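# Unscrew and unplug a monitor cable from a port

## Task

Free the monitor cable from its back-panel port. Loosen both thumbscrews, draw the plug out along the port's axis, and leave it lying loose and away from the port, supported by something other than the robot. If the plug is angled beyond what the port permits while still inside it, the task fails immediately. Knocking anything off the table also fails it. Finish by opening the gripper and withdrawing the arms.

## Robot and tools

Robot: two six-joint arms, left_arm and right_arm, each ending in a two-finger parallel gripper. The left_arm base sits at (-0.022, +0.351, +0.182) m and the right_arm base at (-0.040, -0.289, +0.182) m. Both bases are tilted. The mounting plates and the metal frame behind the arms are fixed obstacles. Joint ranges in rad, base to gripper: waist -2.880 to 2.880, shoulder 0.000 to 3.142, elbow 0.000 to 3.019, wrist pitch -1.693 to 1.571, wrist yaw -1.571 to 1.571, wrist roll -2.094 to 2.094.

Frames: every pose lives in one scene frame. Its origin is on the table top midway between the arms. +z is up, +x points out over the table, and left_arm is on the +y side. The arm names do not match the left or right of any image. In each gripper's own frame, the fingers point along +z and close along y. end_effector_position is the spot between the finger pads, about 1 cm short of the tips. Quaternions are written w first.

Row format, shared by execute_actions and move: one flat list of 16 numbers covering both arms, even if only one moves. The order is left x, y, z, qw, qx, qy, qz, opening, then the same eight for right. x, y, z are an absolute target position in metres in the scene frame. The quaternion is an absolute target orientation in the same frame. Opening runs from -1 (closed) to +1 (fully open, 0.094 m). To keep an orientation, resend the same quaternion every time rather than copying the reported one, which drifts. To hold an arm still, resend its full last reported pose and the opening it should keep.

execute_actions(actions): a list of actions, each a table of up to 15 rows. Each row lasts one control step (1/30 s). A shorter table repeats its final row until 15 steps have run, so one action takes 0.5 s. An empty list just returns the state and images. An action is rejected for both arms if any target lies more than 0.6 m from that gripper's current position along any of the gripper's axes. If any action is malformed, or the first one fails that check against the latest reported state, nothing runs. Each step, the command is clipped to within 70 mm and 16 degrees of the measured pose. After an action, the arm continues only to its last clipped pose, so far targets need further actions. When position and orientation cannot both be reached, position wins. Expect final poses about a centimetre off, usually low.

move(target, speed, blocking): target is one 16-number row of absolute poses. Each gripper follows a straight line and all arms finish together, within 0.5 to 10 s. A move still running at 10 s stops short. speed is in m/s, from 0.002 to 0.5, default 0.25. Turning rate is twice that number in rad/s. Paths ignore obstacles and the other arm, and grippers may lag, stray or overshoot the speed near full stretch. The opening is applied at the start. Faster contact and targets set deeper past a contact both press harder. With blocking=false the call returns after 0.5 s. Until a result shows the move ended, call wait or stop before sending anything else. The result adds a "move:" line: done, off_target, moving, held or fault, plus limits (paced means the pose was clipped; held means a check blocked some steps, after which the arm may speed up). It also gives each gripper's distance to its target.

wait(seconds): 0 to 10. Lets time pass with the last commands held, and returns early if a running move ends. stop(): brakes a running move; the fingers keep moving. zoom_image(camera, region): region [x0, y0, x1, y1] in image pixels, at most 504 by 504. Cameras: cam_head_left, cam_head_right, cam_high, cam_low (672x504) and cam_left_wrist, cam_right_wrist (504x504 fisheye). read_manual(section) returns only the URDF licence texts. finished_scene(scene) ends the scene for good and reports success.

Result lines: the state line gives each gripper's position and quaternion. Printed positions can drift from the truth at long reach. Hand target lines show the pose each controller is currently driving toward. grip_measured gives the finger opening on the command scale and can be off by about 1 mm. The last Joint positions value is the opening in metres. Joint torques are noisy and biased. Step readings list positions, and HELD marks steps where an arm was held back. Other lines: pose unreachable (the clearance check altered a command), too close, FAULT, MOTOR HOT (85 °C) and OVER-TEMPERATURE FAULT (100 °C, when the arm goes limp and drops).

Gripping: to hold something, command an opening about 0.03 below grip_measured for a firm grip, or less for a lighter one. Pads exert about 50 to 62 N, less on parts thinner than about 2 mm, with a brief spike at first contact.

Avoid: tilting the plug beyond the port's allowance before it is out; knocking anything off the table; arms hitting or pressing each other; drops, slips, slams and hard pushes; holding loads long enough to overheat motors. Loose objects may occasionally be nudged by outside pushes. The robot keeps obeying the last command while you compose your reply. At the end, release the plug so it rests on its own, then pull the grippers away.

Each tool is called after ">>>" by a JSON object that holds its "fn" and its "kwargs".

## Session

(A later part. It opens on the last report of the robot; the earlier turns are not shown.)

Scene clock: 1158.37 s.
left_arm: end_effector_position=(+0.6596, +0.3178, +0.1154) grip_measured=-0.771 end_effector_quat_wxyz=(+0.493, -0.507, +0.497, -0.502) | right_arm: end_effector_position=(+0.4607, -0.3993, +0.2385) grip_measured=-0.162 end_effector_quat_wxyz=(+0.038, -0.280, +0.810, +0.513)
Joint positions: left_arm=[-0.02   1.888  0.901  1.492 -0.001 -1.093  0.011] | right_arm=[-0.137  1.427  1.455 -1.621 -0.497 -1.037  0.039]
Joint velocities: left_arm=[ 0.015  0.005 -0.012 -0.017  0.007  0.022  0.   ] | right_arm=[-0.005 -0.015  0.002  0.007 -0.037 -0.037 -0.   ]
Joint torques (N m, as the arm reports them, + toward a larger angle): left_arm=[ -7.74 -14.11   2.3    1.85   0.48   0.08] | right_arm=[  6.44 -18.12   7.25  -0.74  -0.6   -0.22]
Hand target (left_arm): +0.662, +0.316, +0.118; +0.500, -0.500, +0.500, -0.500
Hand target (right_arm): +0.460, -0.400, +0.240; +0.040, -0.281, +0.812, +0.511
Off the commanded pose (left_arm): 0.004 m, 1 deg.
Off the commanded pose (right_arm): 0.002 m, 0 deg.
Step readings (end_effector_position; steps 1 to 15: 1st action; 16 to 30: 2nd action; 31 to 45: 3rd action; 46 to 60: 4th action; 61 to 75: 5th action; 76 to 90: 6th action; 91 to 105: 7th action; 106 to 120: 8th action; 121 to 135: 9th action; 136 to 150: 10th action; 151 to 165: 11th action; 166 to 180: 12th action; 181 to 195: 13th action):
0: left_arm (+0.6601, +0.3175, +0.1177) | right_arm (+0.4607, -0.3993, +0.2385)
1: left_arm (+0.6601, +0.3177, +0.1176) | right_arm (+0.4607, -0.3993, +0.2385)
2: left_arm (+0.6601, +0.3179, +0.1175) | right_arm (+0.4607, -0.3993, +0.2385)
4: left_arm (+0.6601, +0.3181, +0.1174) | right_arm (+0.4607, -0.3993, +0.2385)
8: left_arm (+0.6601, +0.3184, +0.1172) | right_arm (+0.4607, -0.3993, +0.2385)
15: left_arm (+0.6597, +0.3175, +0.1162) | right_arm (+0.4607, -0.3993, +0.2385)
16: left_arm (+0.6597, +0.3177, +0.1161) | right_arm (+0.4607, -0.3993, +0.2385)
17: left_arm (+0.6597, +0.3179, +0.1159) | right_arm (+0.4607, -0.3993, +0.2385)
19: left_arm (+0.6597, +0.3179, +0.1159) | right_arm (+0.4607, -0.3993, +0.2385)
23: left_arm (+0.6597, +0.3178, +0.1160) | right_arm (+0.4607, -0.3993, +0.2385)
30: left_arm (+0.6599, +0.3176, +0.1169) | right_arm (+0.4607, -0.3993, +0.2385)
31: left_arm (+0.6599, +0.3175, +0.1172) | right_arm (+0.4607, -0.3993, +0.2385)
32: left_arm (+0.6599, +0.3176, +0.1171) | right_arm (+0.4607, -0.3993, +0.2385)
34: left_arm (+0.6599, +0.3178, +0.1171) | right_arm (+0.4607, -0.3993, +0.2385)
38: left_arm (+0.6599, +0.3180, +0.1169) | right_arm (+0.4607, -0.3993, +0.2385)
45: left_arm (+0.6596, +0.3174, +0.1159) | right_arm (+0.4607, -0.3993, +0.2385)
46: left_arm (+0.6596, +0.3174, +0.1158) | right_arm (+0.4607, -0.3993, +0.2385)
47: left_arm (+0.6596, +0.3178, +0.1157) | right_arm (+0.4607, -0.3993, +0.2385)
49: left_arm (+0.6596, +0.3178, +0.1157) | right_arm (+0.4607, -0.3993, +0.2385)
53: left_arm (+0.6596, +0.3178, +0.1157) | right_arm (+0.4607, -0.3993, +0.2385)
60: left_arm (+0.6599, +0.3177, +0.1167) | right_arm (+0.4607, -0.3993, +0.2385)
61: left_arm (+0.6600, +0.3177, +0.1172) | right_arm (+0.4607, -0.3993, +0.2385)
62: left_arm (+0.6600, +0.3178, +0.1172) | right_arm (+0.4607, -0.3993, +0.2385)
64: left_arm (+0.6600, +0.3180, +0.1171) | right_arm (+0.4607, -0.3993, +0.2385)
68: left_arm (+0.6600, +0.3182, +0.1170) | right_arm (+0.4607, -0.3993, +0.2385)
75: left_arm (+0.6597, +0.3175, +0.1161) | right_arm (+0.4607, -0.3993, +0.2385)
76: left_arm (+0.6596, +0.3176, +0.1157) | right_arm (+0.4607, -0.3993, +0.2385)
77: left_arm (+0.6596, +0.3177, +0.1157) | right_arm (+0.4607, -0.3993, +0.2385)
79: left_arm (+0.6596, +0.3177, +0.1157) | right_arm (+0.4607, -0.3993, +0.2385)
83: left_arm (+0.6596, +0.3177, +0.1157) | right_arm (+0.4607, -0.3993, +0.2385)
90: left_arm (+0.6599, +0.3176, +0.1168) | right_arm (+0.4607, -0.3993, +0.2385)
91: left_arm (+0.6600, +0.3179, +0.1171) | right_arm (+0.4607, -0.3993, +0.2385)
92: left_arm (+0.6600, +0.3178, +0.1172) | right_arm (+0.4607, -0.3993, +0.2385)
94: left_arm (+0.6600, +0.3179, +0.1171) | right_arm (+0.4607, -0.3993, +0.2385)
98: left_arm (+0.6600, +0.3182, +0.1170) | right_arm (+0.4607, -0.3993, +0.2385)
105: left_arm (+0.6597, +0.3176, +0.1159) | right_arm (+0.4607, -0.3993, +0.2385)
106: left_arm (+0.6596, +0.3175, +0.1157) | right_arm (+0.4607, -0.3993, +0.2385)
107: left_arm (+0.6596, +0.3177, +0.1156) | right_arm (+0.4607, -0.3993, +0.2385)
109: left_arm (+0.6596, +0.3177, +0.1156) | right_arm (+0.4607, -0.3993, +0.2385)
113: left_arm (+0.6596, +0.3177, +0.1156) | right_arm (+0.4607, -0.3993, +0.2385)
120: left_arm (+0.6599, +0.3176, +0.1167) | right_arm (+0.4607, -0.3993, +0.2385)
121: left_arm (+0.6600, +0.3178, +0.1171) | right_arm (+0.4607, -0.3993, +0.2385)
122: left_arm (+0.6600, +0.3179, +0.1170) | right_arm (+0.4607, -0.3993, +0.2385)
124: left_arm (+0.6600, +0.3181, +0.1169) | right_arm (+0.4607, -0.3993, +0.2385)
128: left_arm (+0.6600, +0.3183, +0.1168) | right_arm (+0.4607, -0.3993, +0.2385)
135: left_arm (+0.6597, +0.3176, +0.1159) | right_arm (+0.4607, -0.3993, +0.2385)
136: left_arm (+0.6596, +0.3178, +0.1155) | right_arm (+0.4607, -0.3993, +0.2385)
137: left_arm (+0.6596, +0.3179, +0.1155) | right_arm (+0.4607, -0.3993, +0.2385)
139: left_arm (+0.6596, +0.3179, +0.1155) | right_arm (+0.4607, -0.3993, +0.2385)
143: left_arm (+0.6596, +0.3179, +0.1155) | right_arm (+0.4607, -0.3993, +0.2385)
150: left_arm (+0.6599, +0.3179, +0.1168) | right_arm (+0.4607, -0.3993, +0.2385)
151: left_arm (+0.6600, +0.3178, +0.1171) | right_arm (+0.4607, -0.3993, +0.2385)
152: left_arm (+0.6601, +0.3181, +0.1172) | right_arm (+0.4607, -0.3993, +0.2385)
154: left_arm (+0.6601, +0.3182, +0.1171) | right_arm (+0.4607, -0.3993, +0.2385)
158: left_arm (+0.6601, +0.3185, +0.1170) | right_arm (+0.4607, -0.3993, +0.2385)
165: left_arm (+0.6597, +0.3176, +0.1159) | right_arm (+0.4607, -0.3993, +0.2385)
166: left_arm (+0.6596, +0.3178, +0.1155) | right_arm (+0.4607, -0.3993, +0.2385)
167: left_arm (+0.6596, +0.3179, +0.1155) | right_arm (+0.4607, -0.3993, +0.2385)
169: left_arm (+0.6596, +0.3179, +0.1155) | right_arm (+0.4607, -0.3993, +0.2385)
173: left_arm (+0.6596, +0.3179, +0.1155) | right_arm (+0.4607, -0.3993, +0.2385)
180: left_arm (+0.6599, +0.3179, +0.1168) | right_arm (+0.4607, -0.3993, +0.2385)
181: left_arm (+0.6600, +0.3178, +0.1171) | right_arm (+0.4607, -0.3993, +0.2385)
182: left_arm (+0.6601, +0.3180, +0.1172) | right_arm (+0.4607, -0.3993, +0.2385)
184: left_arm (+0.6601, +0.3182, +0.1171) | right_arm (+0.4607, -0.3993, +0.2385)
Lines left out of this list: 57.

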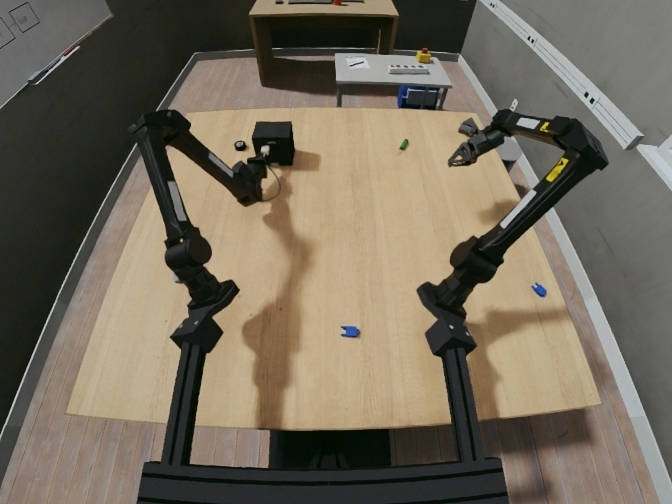

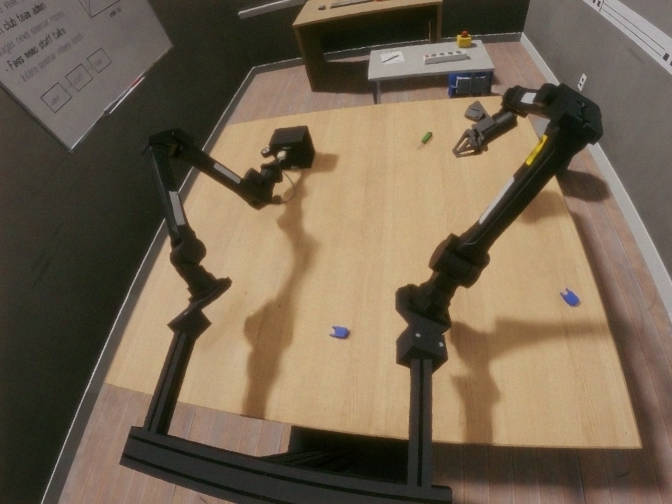

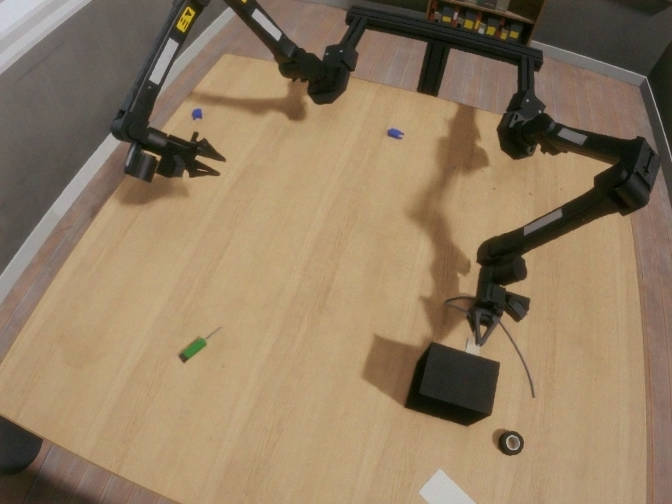

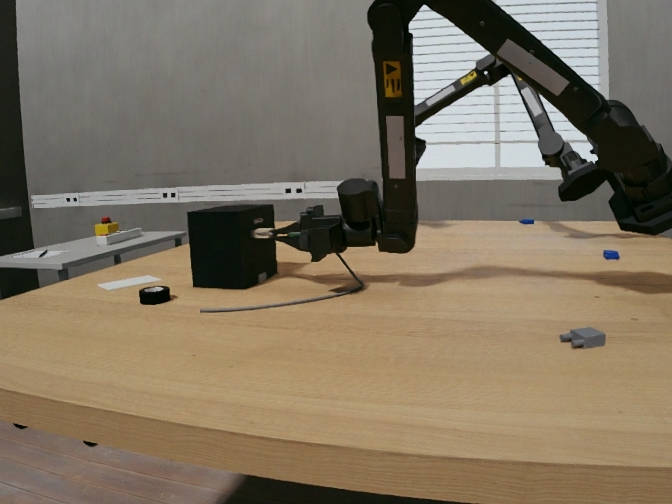

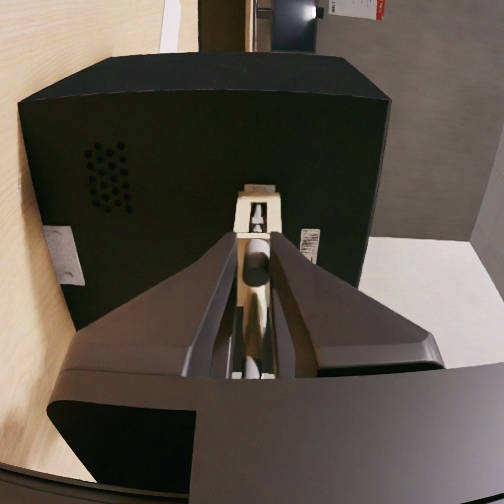

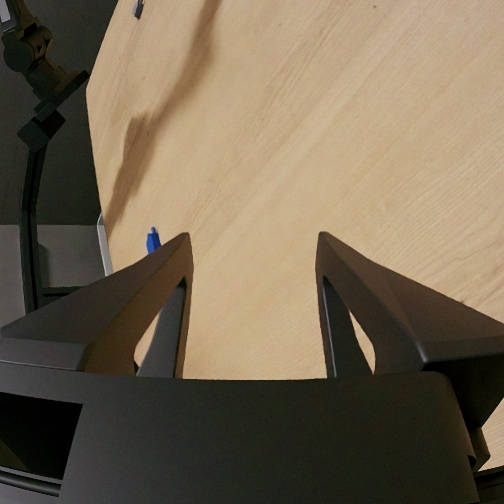

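>>> {"fn": "execute_actions", "kwargs": {"actions": [[[0.662,0.316,0.118,0.593,-0.385,0.593,-0.385,-0.77,0.46,-0.4,0.24,0.04,-0.28,0.81,0.51,-0.16]],[[0.662,0.316,0.118,0.354,-0.612,0.354,-0.612,-0.89,0.46,-0.4,0.24,0.04,-0.28,0.81,0.51,-0.16]],[[0.662,0.316,0.118,0.593,-0.385,0.593,-0.385,-0.77,0.46,-0.4,0.24,0.04,-0.28,0.81,0.51,-0.16]],[[0.662,0.316,0.118,0.354,-0.612,0.354,-0.612,-0.89,0.46,-0.4,0.24,0.04,-0.28,0.81,0.51,-0.16]],[[0.662,0.316,0.118,0.593,-0.385,0.593,-0.385,-0.77,0.46,-0.4,0.24,0.04,-0.28,0.81,0.51,-0.16]],[[0.662,0.316,0.118,0.354,-0.612,0.354,-0.612,-0.89,0.46,-0.4,0.24,0.04,-0.28,0.81,0.51,-0.16]],[[0.662,0.316,0.118,0.593,-0.385,0.593,-0.385,-0.77,0.46,-0.4,0.24,0.04,-0.28,0.81,0.51,-0.16]],[[0.662,0.316,0.118,0.354,-0.612,0.354,-0.612,-0.89,0.46,-0.4,0.24,0.04,-0.28,0.81,0.51,-0.16]],[[0.662,0.316,0.118,0.593,-0.385,0.593,-0.385,-0.77,0.46,-0.4,0.24,0.04,-0.28,0.81,0.51,-0.16]],[[0.662,0.316,0.118,0.354,-0.612,0.354,-0.612,-0.89,0.46,-0.4,0.24,0.04,-0.28,0.81,0.51,-0.16]],[[0.662,0.316,0.118,0.593,-0.385,0.593,-0.385,-0.77,0.46,-0.4,0.24,0.04,-0.28,0.81,0.51,-0.16]],[[0.662,0.316,0.118,0.354,-0.612,0.354,-0.612,-0.89,0.46,-0.4,0.24,0.04,-0.28,0.81,0.51,-0.16]],[[0.662,0.316,0.118,0.593,-0.385,0.593,-0.385,-0.77,0.46,-0.4,0.24,0.04,-0.28,0.81,0.51,-0.16]],[[0.662,0.316,0.118,0.354,-0.612,0.354,-0.612,-0.89,0.46,-0.4,0.24,0.04,-0.28,0.81,0.51,-0.16]],[[0.662,0.316,0.118,0.593,-0.385,0.593,-0.385,-0.77,0.46,-0.4,0.24,0.04,-0.28,0.81,0.51,-0.16]],[[0.662,0.316,0.118,0.354,-0.612,0.354,-0.612,-0.89,0.46,-0.4,0.24,0.04,-0.28,0.81,0.51,-0.16]],[[0.662,0.316,0.118,0.593,-0.385,0.593,-0.385,-0.77,0.46,-0.4,0.24,0.04,-0.28,0.81,0.51,-0.16]],[[0.662,0.316,0.118,0.354,-0.612,0.354,-0.612,-0.89,0.46,-0.4,0.24,0.04,-0.28,0.81,0.51,-0.16]],[[0.662,0.316,0.118,0.593,-0.385,0.593,-0.385,-0.77,0.46,-0.4,0.24,0.04,-0.28,0.81,0.51,-0.16]],[[0.662,0.316,0.118,0.354,-0.612,0.354,-0.612,-0.89,0.46,-0.4,0.24,0.04,-0.28,0.81,0.51,-0.16]],[[0.662,0.316,0.118,0.593,-0.385,0.593,-0.385,-0.77,0.46,-0.4,0.24,0.04,-0.28,0.81,0.51,-0.16]],[[0.662,0.316,0.118,0.354,-0.612,0.354,-0.612,-0.89,0.46,-0.4,0.24,0.04,-0.28,0.81,0.51,-0.16]],[[0.662,0.316,0.118,0.593,-0.385,0.593,-0.385,-0.77,0.46,-0.4,0.24,0.04,-0.28,0.81,0.51,-0.16]],[[0.662,0.316,0.118,0.354,-0.612,0.354,-0.612,-0.89,0.46,-0.4,0.24,0.04,-0.28,0.81,0.51,-0.16]],[[0.662,0.316,0.118,0.5,-0.5,0.5,-0.5,-0.77,0.46,-0.4,0.24,0.04,-0.28,0.81,0.51,-0.16]]]}}

>>> {"fn": "zoom_image", "kwargs": {"camera": "cam_left_wrist", "region": [205,170,305,290]}}

Scene clock: 1205.17 s.
left_arm: end_effector_position=(+0.6597, +0.3169, +0.1160) grip_measured=-0.771 end_effector_quat_wxyz=(+0.493, -0.507, +0.497, -0.503) | right_arm: end_effector_position=(+0.4607, -0.3993, +0.2385) grip_measured=-0.162 end_effector_quat_wxyz=(+0.038, -0.280, +0.810, +0.513)
Joint positions: left_arm=[-0.022  1.888  0.901  1.492 -0.001 -1.093  0.011] | right_arm=[-0.137  1.427  1.455 -1.621 -0.497 -1.037  0.039]
Joint velocities: left_arm=[-0.005 -0.005 -0.007  0.017 -0.081  0.125 -0.001] | right_arm=[ 0.005 -0.005 -0.012 -0.012  0.007 -0.007  0.   ]
Joint torques (N m, as the arm reports them, + toward a larger angle): left_arm=[ -7.73 -14.15   2.33   1.85   0.46   0.06] | right_arm=[  6.44 -18.09   7.23  -0.76  -0.6   -0.21]
Hand target (left_arm): +0.662, +0.316, +0.118; +0.500, -0.500, +0.500, -0.500
Hand target (right_arm): +0.460, -0.400, +0.240; +0.040, -0.281, +0.812, +0.511
Off the commanded pose (left_arm): 0.003 m, 1 deg.
Off the commanded pose (right_arm): 0.002 m, 0 deg.
Step readings (end_effector_position; steps 1 to 15: 1st action; 16 to 30: 2nd action; 31 to 45: 3rd action; 46 to 60: 4th action; 61 to 75: 5th action; 76 to 90: 6th action; 91 to 105: 7th action; 106 to 120: 8th action; 121 to 135: 9th action; 136 to 150: 10th action; 151 to 165: 11th action; 166 to 180: 12th action; 181 to 195: 13th action):
0: left_arm (+0.6596, +0.3178, +0.1154) | right_arm (+0.4607, -0.3993, +0.2385)
1: left_arm (+0.6596, +0.3178, +0.1154) | right_arm (+0.4607, -0.3993, +0.2385)
2: left_arm (+0.6596, +0.3178, +0.1154) | right_arm (+0.4607, -0.3993, +0.2385)
4: left_arm (+0.6596, +0.3177, +0.1155) | right_arm (+0.4607, -0.3993, +0.2385)
8: left_arm (+0.6599, +0.3179, +0.1164) | right_arm (+0.4607, -0.3993, +0.2385)
15: left_arm (+0.6602, +0.3180, +0.1176) | right_arm (+0.4607, -0.3993, +0.2385)
16: left_arm (+0.6602, +0.3181, +0.1176) | right_arm (+0.4607, -0.3993, +0.2385)
17: left_arm (+0.6602, +0.3184, +0.1174) | right_arm (+0.4607, -0.3993, +0.2385)
19: left_arm (+0.6602, +0.3186, +0.1173) | right_arm (+0.4607, -0.3993, +0.2385)
23: left_arm (+0.6602, +0.3189, +0.1172) | right_arm (+0.4607, -0.3993, +0.2385)
30: left_arm (+0.6598, +0.3180, +0.1161) | right_arm (+0.4607, -0.3993, +0.2385)
31: left_arm (+0.6599, +0.3181, +0.1159) | right_arm (+0.4607, -0.3993, +0.2385)
32: left_arm (+0.6599, +0.3182, +0.1158) | right_arm (+0.4607, -0.3993, +0.2385)
34: left_arm (+0.6599, +0.3182, +0.1158) | right_arm (+0.4607, -0.3993, +0.2385)
38: left_arm (+0.6599, +0.3182, +0.1159) | right_arm (+0.4607, -0.3993, +0.2385)
45: left_arm (+0.6601, +0.3178, +0.1168) | right_arm (+0.4607, -0.3993, +0.2385)
46: left_arm (+0.6602, +0.3181, +0.1172) | right_arm (+0.4607, -0.3993, +0.2385)
47: left_arm (+0.6602, +0.3182, +0.1172) | right_arm (+0.4607, -0.3993, +0.2385)
49: left_arm (+0.6602, +0.3183, +0.1171) | right_arm (+0.4607, -0.3993, +0.2385)
53: left_arm (+0.6602, +0.3186, +0.1169) | right_arm (+0.4607, -0.3993, +0.2385)
60: left_arm (+0.6599, +0.3178, +0.1161) | right_arm (+0.4607, -0.3993, +0.2385)
61: left_arm (+0.6598, +0.3179, +0.1157) | right_arm (+0.4607, -0.3993, +0.2385)
62: left_arm (+0.6598, +0.3180, +0.1157) | right_arm (+0.4607, -0.3993, +0.2385)
64: left_arm (+0.6598, +0.3180, +0.1157) | right_arm (+0.4607, -0.3993, +0.2385)
68: left_arm (+0.6598, +0.3180, +0.1157) | right_arm (+0.4607, -0.3993, +0.2385)
75: left_arm (+0.6601, +0.3179, +0.1168) | right_arm (+0.4607, -0.3993, +0.2385)
76: left_arm (+0.6602, +0.3180, +0.1173) | right_arm (+0.4607, -0.3993, +0.2385)
77: left_arm (+0.6602, +0.3180, +0.1172) | right_arm (+0.4607, -0.3993, +0.2385)
79: left_arm (+0.6602, +0.3182, +0.1171) | right_arm (+0.4607, -0.3993, +0.2385)
83: left_arm (+0.6602, +0.3184, +0.1170) | right_arm (+0.4607, -0.3993, +0.2385)
90: left_arm (+0.6599, +0.3174, +0.1163) | right_arm (+0.4607, -0.3993, +0.2385)
91: left_arm (+0.6598, +0.3174, +0.1160) | right_arm (+0.4607, -0.3993, +0.2385)
92: left_arm (+0.6598, +0.3176, +0.1159) | right_arm (+0.4607, -0.3993, +0.2385)
94: left_arm (+0.6598, +0.3176, +0.1159) | right_arm (+0.4607, -0.3993, +0.2385)
98: left_arm (+0.6598, +0.3176, +0.1159) | right_arm (+0.4607, -0.3993, +0.2385)
105: left_arm (+0.6600, +0.3175, +0.1168) | right_arm (+0.4607, -0.3993, +0.2385)
106: left_arm (+0.6601, +0.3177, +0.1172) | right_arm (+0.4607, -0.3993, +0.2385)
107: left_arm (+0.6601, +0.3177, +0.1172) | right_arm (+0.4607, -0.3993, +0.2385)
109: left_arm (+0.6601, +0.3178, +0.1171) | right_arm (+0.4607, -0.3993, +0.2385)
113: left_arm (+0.6601, +0.3180, +0.1170) | right_arm (+0.4607, -0.3993, +0.2385)
120: left_arm (+0.6599, +0.3172, +0.1164) | right_arm (+0.4607, -0.3993, +0.2385)
121: left_arm (+0.6598, +0.3172, +0.1161) | right_arm (+0.4607, -0.3993, +0.2385)
122: left_arm (+0.6598, +0.3175, +0.1160) | right_arm (+0.4607, -0.3993, +0.2385)
124: left_arm (+0.6598, +0.3175, +0.1160) | right_arm (+0.4607, -0.3993, +0.2385)
128: left_arm (+0.6598, +0.3175, +0.1160) | right_arm (+0.4607, -0.3993, +0.2385)
135: left_arm (+0.6600, +0.3174, +0.1168) | right_arm (+0.4607, -0.3993, +0.2385)
136: left_arm (+0.6601, +0.3175, +0.1173) | right_arm (+0.4607, -0.3993, +0.2385)
137: left_arm (+0.6601, +0.3174, +0.1173) | right_arm (+0.4607, -0.3993, +0.2385)
139: left_arm (+0.6601, +0.3176, +0.1172) | right_arm (+0.4607, -0.3993, +0.2385)
143: left_arm (+0.6601, +0.3177, +0.1171) | right_arm (+0.4607, -0.3993, +0.2385)
150: left_arm (+0.6598, +0.3168, +0.1163) | right_arm (+0.4607, -0.3993, +0.2385)
151: left_arm (+0.6597, +0.3171, +0.1159) | right_arm (+0.4607, -0.3993, +0.2385)
152: left_arm (+0.6597, +0.3171, +0.1159) | right_arm (+0.4607, -0.3993, +0.2385)
154: left_arm (+0.6597, +0.3171, +0.1159) | right_arm (+0.4607, -0.3993, +0.2385)
158: left_arm (+0.6597, +0.3171, +0.1159) | right_arm (+0.4607, -0.3993, +0.2385)
165: left_arm (+0.6600, +0.3173, +0.1169) | right_arm (+0.4607, -0.3993, +0.2385)
166: left_arm (+0.6601, +0.3175, +0.1172) | right_arm (+0.4607, -0.3993, +0.2385)
167: left_arm (+0.6601, +0.3174, +0.1173) | right_arm (+0.4607, -0.3993, +0.2385)
169: left_arm (+0.6601, +0.3176, +0.1172) | right_arm (+0.4607, -0.3993, +0.2385)
173: left_arm (+0.6601, +0.3177, +0.1171) | right_arm (+0.4607, -0.3993, +0.2385)
180: left_arm (+0.6598, +0.3168, +0.1163) | right_arm (+0.4607, -0.3993, +0.2385)
181: left_arm (+0.6597, +0.3171, +0.1159) | right_arm (+0.4607, -0.3993, +0.2385)
182: left_arm (+0.6597, +0.3171, +0.1159) | right_arm (+0.4607, -0.3993, +0.2385)
184: left_arm (+0.6597, +0.3171, +0.1159) | right_arm (+0.4607, -0.3993, +0.2385)
Lines left out of this list: 62.

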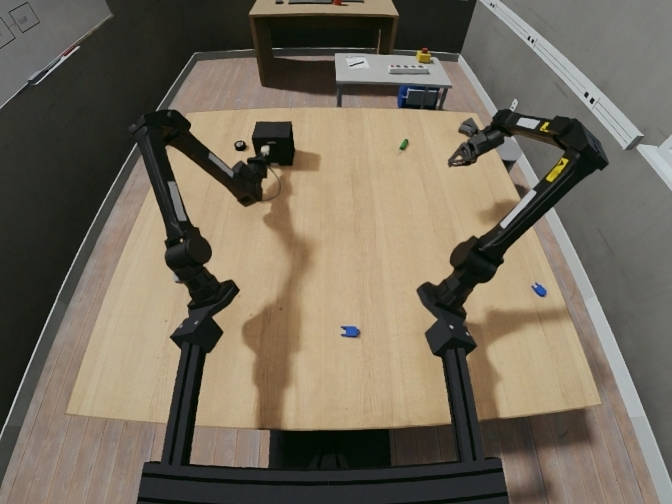

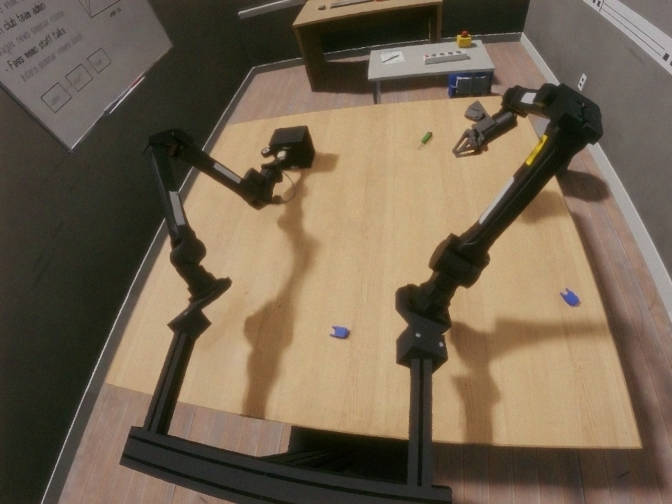

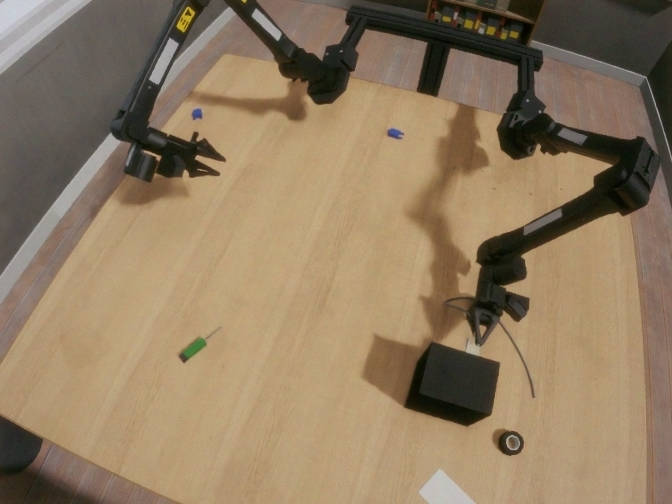

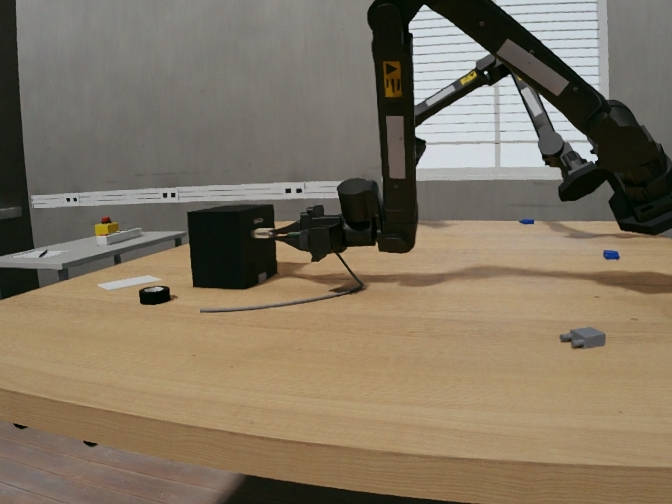

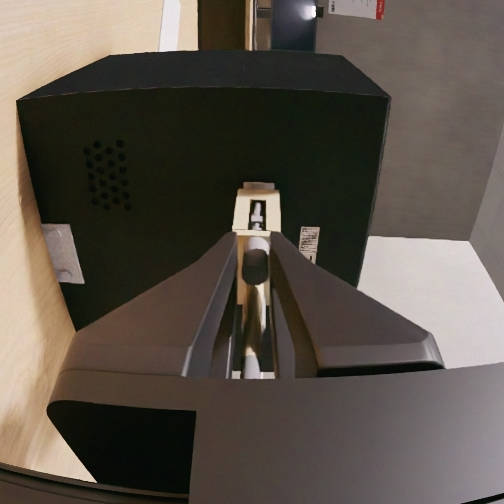

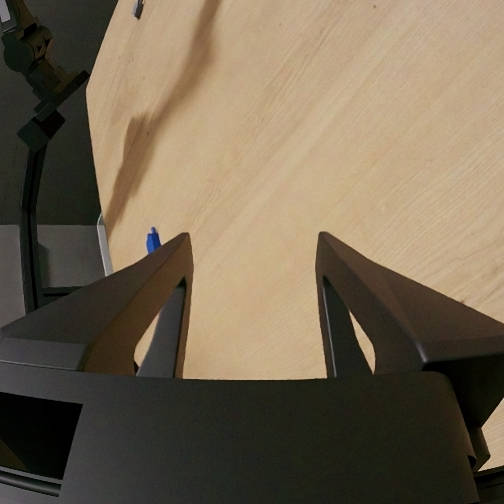

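Region (205, 170, 305, 290) of cam_left_wrist's 504x504 image, scaled by 4.200, with more detail than that image has.

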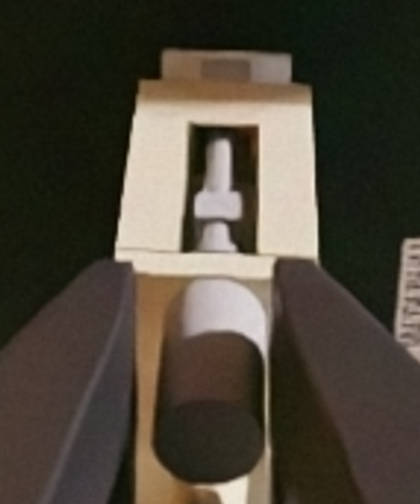

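>>> {"fn": "execute_actions", "kwargs": {"actions": [[[0.662,0.316,0.118,0.5,-0.5,0.5,-0.5,-0.89,0.46,-0.4,0.24,0.04,-0.28,0.81,0.51,-0.16]],[[0.648,0.316,0.117,0.5,-0.5,0.5,-0.5,-0.89,0.46,-0.4,0.24,0.04,-0.28,0.81,0.51,-0.16]]]}}

>>> {"fn": "zoom_image", "kwargs": {"camera": "cam_left_wrist", "region": [205,170,305,290]}}

Scene clock: 1221.10 s.
left_arm: end_effector_position=(+0.6570, +0.3166, +0.1160) grip_measured=-0.872 end_effector_quat_wxyz=(+0.496, -0.503, +0.500, -0.500) | right_arm: end_effector_position=(+0.4607, -0.3993, +0.2385) grip_measured=-0.162 end_effector_quat_wxyz=(+0.038, -0.280, +0.810, +0.513)
Joint positions: left_arm=[-0.022  1.888  0.894  1.499  0.001 -1.081  0.006] | right_arm=[-0.137  1.427  1.455 -1.621 -0.497 -1.037  0.039]
Joint velocities: left_arm=[-0.015  0.005 -0.017 -0.012 -0.081  0.022 -0.001] | right_arm=[-0.015 -0.005 -0.007 -0.007 -0.022  0.007 -0.001]
Joint torques (N m, as the arm reports them, + toward a larger angle): left_arm=[ -7.64 -13.99  -0.1    2.91   0.43   0.07] | right_arm=[  6.45 -18.14   7.25  -0.75  -0.6   -0.21]
Hand target (left_arm): +0.648, +0.316, +0.117; +0.500, -0.500, +0.500, -0.500
Hand target (right_arm): +0.460, -0.400, +0.240; +0.040, -0.281, +0.812, +0.511
Off the commanded pose (left_arm): 0.009 m, 1 deg.
Off the commanded pose (right_arm): 0.002 m, 0 deg.
Step readings (end_effector_position; steps 1 to 15: 1st action; 16 to 30: 2nd action):
0: left_arm (+0.6597, +0.3169, +0.1160) | right_arm (+0.4607, -0.3993, +0.2385)
1: left_arm (+0.6597, +0.3169, +0.1160) | right_arm (+0.4607, -0.3993, +0.2385)
2: left_arm (+0.6597, +0.3169, +0.1160) | right_arm (+0.4607, -0.3993, +0.2385)
4: left_arm (+0.6597, +0.3169, +0.1160) | right_arm (+0.4607, -0.3993, +0.2385)
8: left_arm (+0.6597, +0.3169, +0.1160) | right_arm (+0.4607, -0.3993, +0.2385)
15: left_arm (+0.6597, +0.3169, +0.1160) | right_arm (+0.4607, -0.3993, +0.2385)
16: left_arm (+0.6587, +0.3169, +0.1159) | right_arm (+0.4607, -0.3993, +0.2385)
17: left_arm (+0.6570, +0.3166, +0.1158) | right_arm (+0.4607, -0.3993, +0.2385)
19: left_arm (+0.6570, +0.3166, +0.1160) | right_arm (+0.4607, -0.3993, +0.2385)
23: left_arm (+0.6570, +0.3166, +0.1160) | right_arm (+0.4607, -0.3993, +0.2385)
30: end_effector_position above

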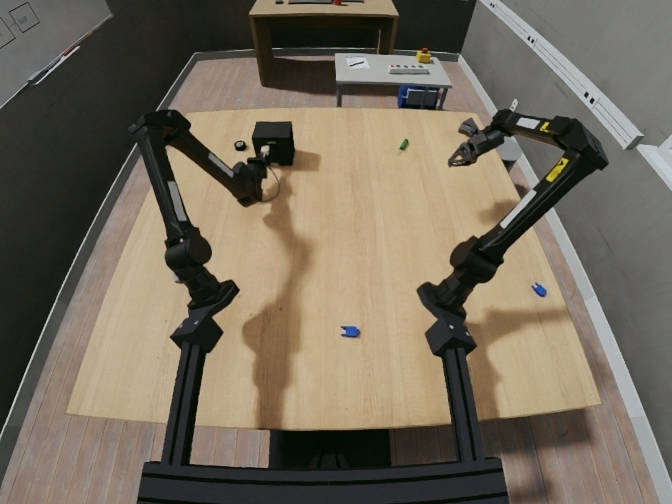

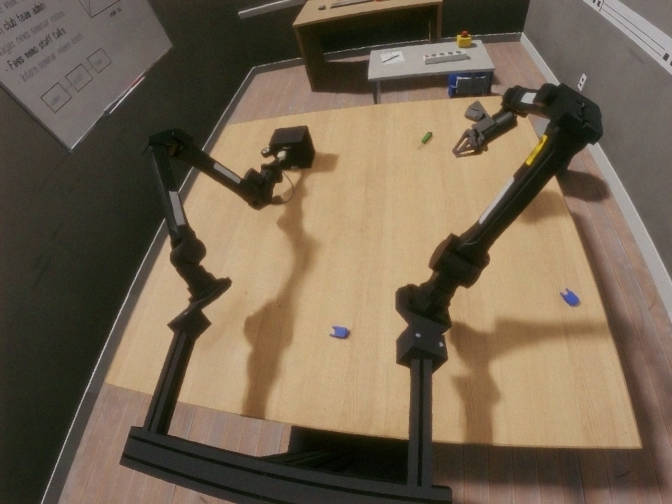

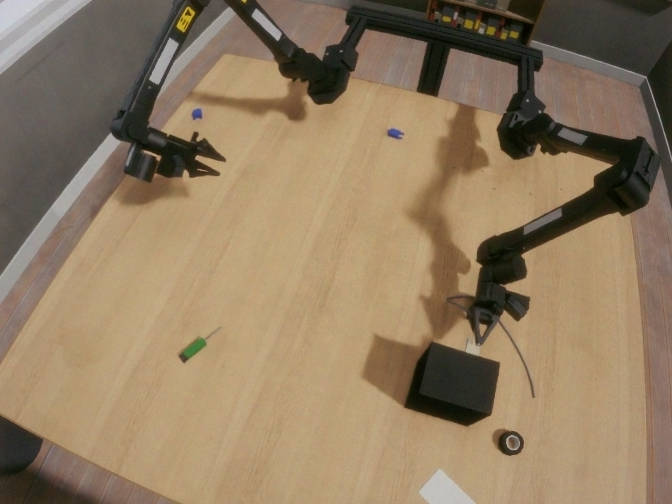

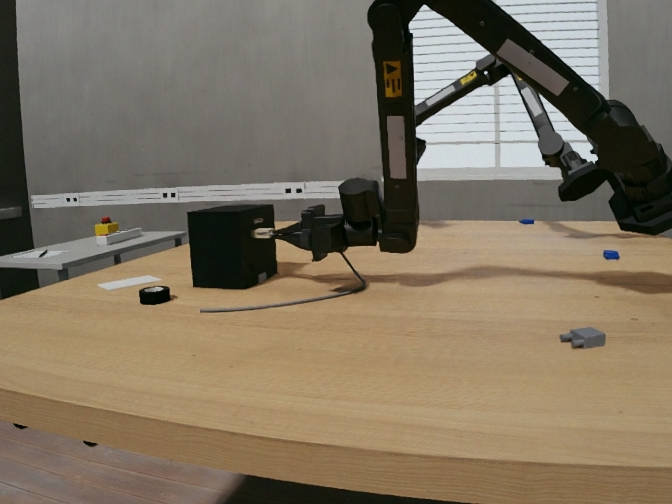

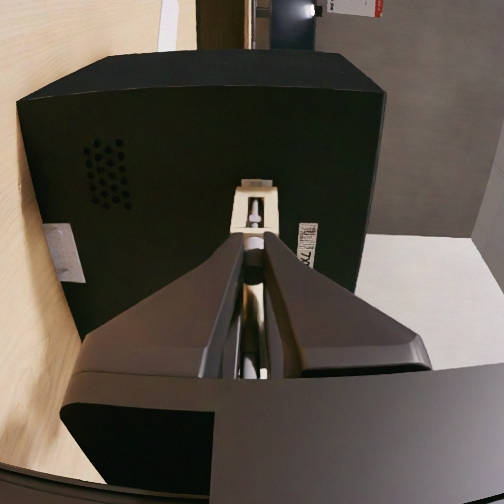

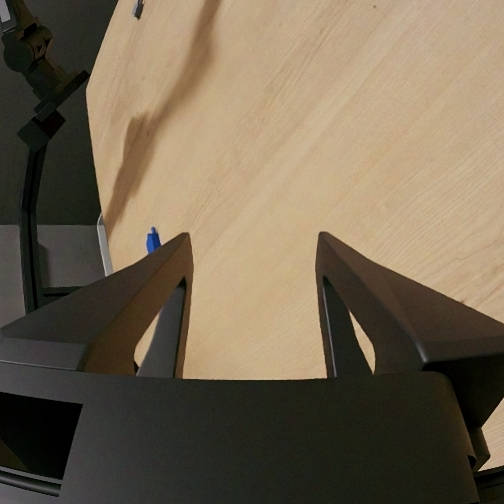

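Region (205, 170, 305, 290) of cam_left_wrist's 504x504 image, scaled by 4.200, with more detail than that image has.

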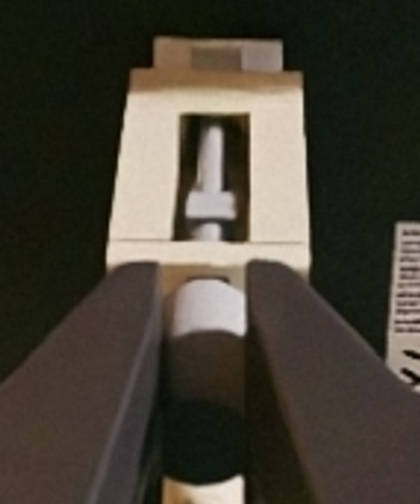

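>>> {"fn": "execute_actions", "kwargs": {"actions": [[[0.657,0.316,0.117,0.5,-0.5,0.5,-0.5,-0.7,0.46,-0.4,0.24,0.04,-0.28,0.81,0.51,-0.16]],[[0.645,0.318,0.117,0.5,-0.5,0.5,-0.5,-0.7,0.46,-0.4,0.24,0.04,-0.28,0.81,0.51,-0.16]],[[0.63,0.32,0.117,0.5,-0.5,0.5,-0.5,-0.7,0.46,-0.4,0.24,0.04,-0.28,0.81,0.51,-0.16]],[[0.622,0.32,0.117,0.5,-0.5,0.5,-0.5,-0.7,0.46,-0.4,0.24,0.04,-0.28,0.81,0.51,-0.16]]]}}

Scene clock: 1251.73 s.
left_arm: end_effector_position=(+0.6235, +0.3130, +0.1106) grip_measured=-0.702 end_effector_quat_wxyz=(+0.484, -0.506, +0.512, -0.498) | right_arm: end_effector_position=(+0.4607, -0.3993, +0.2385) grip_measured=-0.162 end_effector_quat_wxyz=(+0.038, -0.280, +0.810, +0.513)
Joint positions: left_arm=[-0.022  1.88   0.803  1.548  0.004 -1.08   0.014] | right_arm=[-0.137  1.427  1.455 -1.621 -0.497 -1.037  0.039]
Joint velocities: left_arm=[ 0.005  0.005 -0.017 -0.012 -0.022  0.022  0.   ] | right_arm=[-0.005  0.005  0.002  0.012 -0.007 -0.022  0.001]
Joint torques (N m, as the arm reports them, + toward a larger angle): left_arm=[ -6.19 -13.99   0.55   2.76   0.58   0.03] | right_arm=[  6.44 -18.14   7.24  -0.75  -0.6   -0.21]
Hand target (left_arm): +0.622, +0.320, +0.117; +0.495, -0.501, +0.505, -0.498
Hand target (right_arm): +0.460, -0.400, +0.240; +0.040, -0.281, +0.812, +0.511
Off the commanded pose (left_arm): 0.010 m, 2 deg.
Off the commanded pose (right_arm): 0.002 m, 0 deg.
joint sent to its limit (left arm) — the command would take joint 4 (wrist pitch) past its upper limit, so that joint was sent only as far as its limit.
Step readings (end_effector_position; steps 1 to 15: 1st action; 16 to 30: 2nd action; 31 to 45: 3rd action; 46 to 60: 4th action):
0: left_arm (+0.6570, +0.3166, +0.1160) | right_arm (+0.4607, -0.3993, +0.2385)
1: left_arm (+0.6573, +0.3167, +0.1161) | right_arm (+0.4607, -0.3993, +0.2385)
2: left_arm (+0.6573, +0.3167, +0.1161) | right_arm (+0.4607, -0.3993, +0.2385)
4: left_arm (+0.6573, +0.3167, +0.1161) | right_arm (+0.4607, -0.3993, +0.2385)
8: left_arm (+0.6573, +0.3167, +0.1161) | right_arm (+0.4607, -0.3993, +0.2385)
15: left_arm (+0.6573, +0.3167, +0.1161) | right_arm (+0.4607, -0.3993, +0.2385)
16: left_arm (+0.6561, +0.3165, +0.1158) | right_arm (+0.4607, -0.3993, +0.2385)
17: left_arm (+0.6543, +0.3167, +0.1161) | right_arm (+0.4607, -0.3993, +0.2385)
19: left_arm (+0.6506, +0.3161, +0.1150) | right_arm (+0.4607, -0.3993, +0.2385)
23: left_arm (+0.6487, +0.3156, +0.1141) | right_arm (+0.4607, -0.3993, +0.2385)
30: left_arm (+0.6487, +0.3156, +0.1142) | right_arm (+0.4607, -0.3993, +0.2385)
31: left_arm (+0.6471, +0.3157, +0.1146) | right_arm (+0.4607, -0.3993, +0.2385)
32: left_arm (+0.6440, +0.3161, +0.1155) | right_arm (+0.4607, -0.3993, +0.2385)
34: left_arm (+0.6370, +0.3158, +0.1151) | right_arm (+0.4607, -0.3993, +0.2385)
38: left_arm (+0.6324, +0.3146, +0.1134) | right_arm (+0.4607, -0.3993, +0.2385)
45: left_arm (+0.6324, +0.3146, +0.1134) | right_arm (+0.4607, -0.3993, +0.2385)
46: left_arm (+0.6314, +0.3143, +0.1130) | right_arm (+0.4607, -0.3993, +0.2385)
47: left_arm (+0.6295, +0.3141, +0.1126) | right_arm (+0.4607, -0.3993, +0.2385)
49: left_arm (+0.6253, +0.3133, +0.1112) | right_arm (+0.4607, -0.3993, +0.2385)
53: left_arm (+0.6235, +0.3130, +0.1106) | right_arm (+0.4607, -0.3993, +0.2385)
60: end_effector_position above

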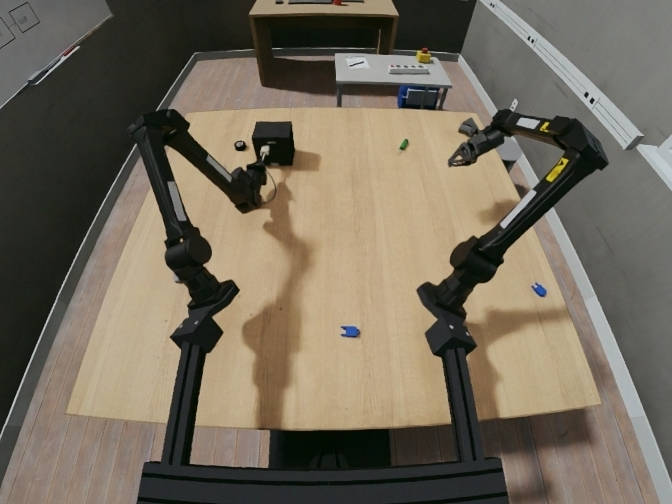

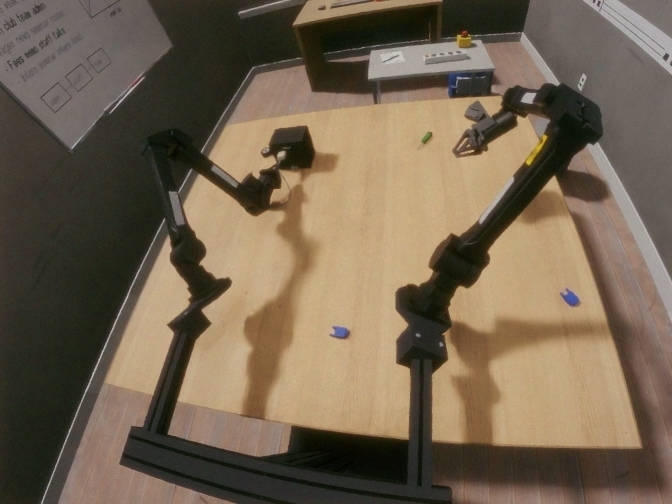

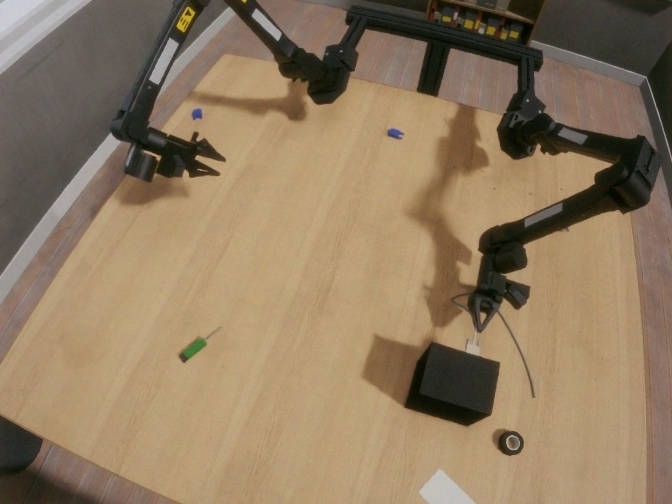

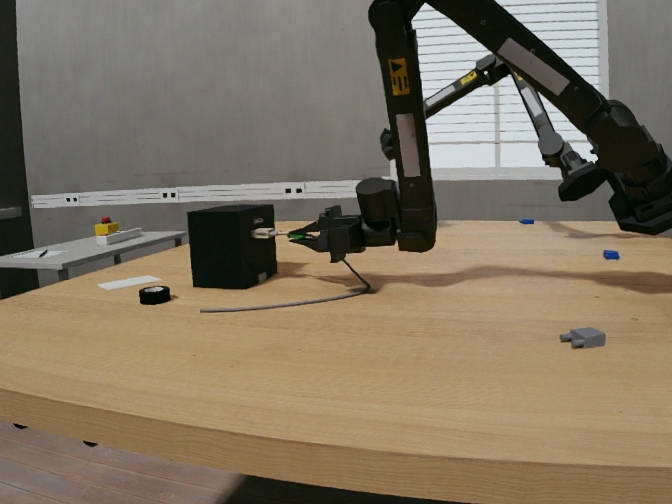

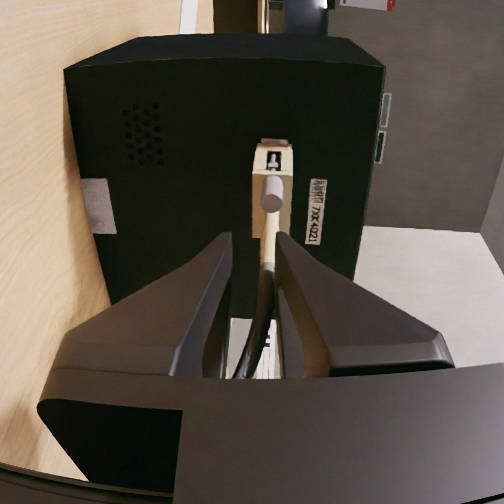

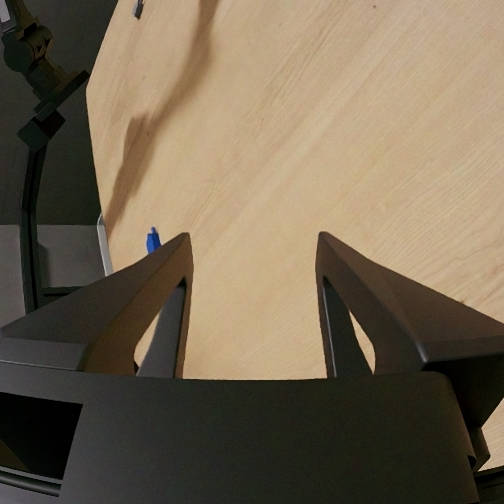

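>>> {"fn": "move", "kwargs": {"target": [0.625,0.355,0.118,0.5,-0.5,0.5,-0.5,-0.7,0.46,-0.4,0.24,0.04,-0.28,0.81,0.51,-0.16], "speed": 0.05}}

Scene clock: 1309.53 s.
left_arm: end_effector_position=(+0.6271, +0.3462, +0.1185) grip_measured=-0.702 end_effector_quat_wxyz=(+0.499, -0.496, +0.505, -0.501) | right_arm: end_effector_position=(+0.4607, -0.3993, +0.2385) grip_measured=-0.162 end_effector_quat_wxyz=(+0.038, -0.280, +0.810, +0.513)
Joint positions: left_arm=[ 0.039  1.837  0.795  1.548  0.066 -1.096  0.014] | right_arm=[-0.137  1.427  1.455 -1.621 -0.497 -1.037  0.039]
Joint velocities: left_arm=[-0.005 -0.005  0.007  0.002 -0.022 -0.037 -0.   ] | right_arm=[-0.005  0.005  0.007 -0.002  0.007  0.066  0.001]
Joint torques (N m, as the arm reports them, + toward a larger angle): left_arm=[ -5.08 -14.16   0.48   2.11   0.5   -0.09] | right_arm=[  6.45 -18.14   7.25  -0.74  -0.6   -0.22]
Hand target (left_arm): +0.625, +0.355, +0.118; +0.500, -0.499, +0.501, -0.500
Hand target (right_arm): +0.460, -0.400, +0.240; +0.040, -0.281, +0.812, +0.511
Off the commanded pose (left_arm): 0.009 m, 1 deg.
Off the commanded pose (right_arm): 0.002 m, 0 deg.
move: done

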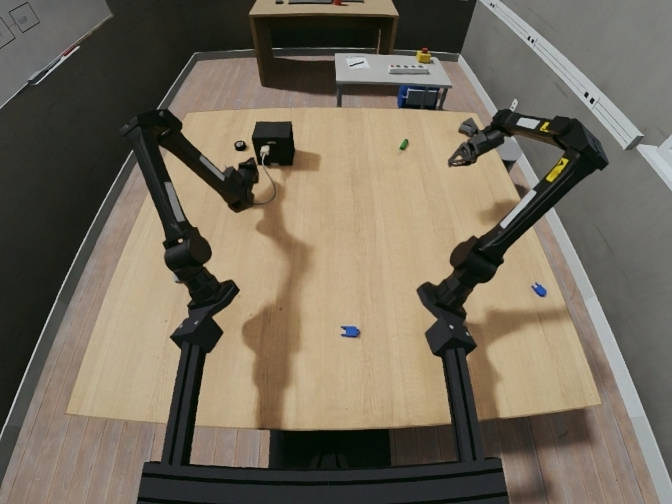

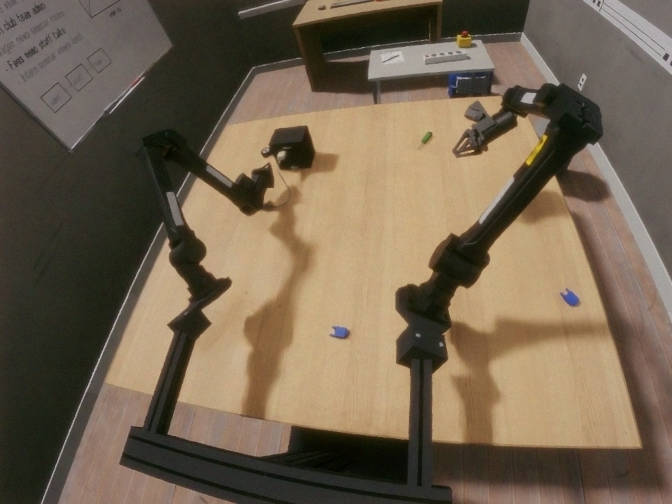

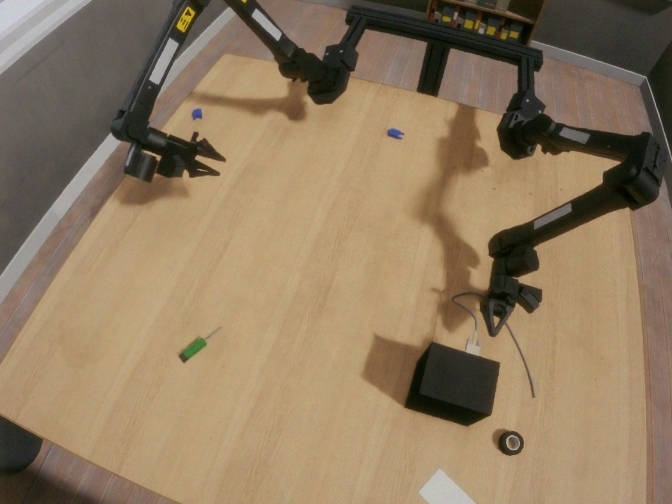

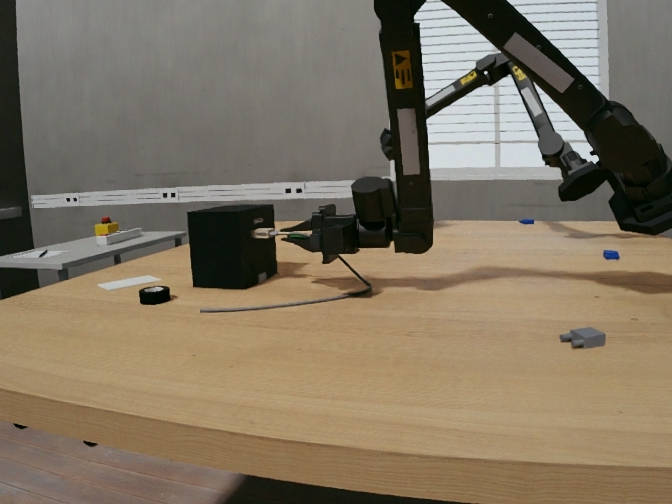

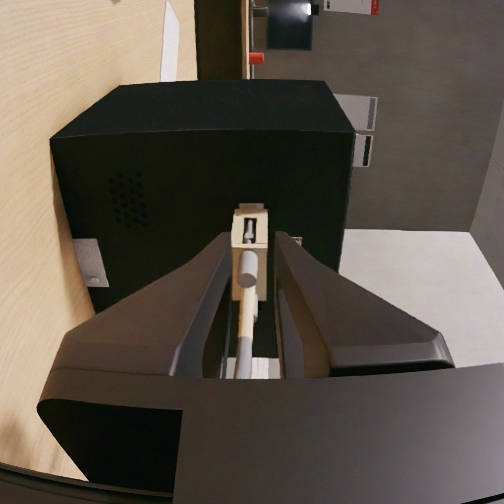

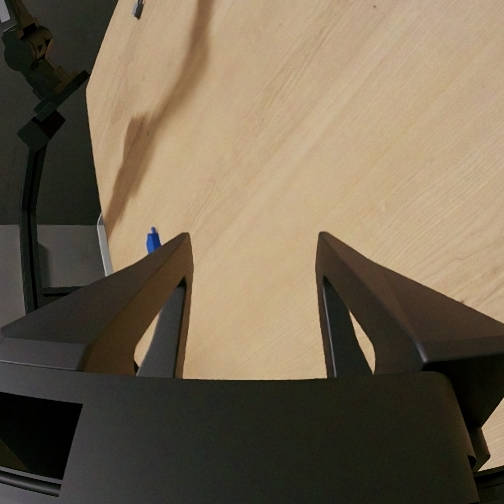

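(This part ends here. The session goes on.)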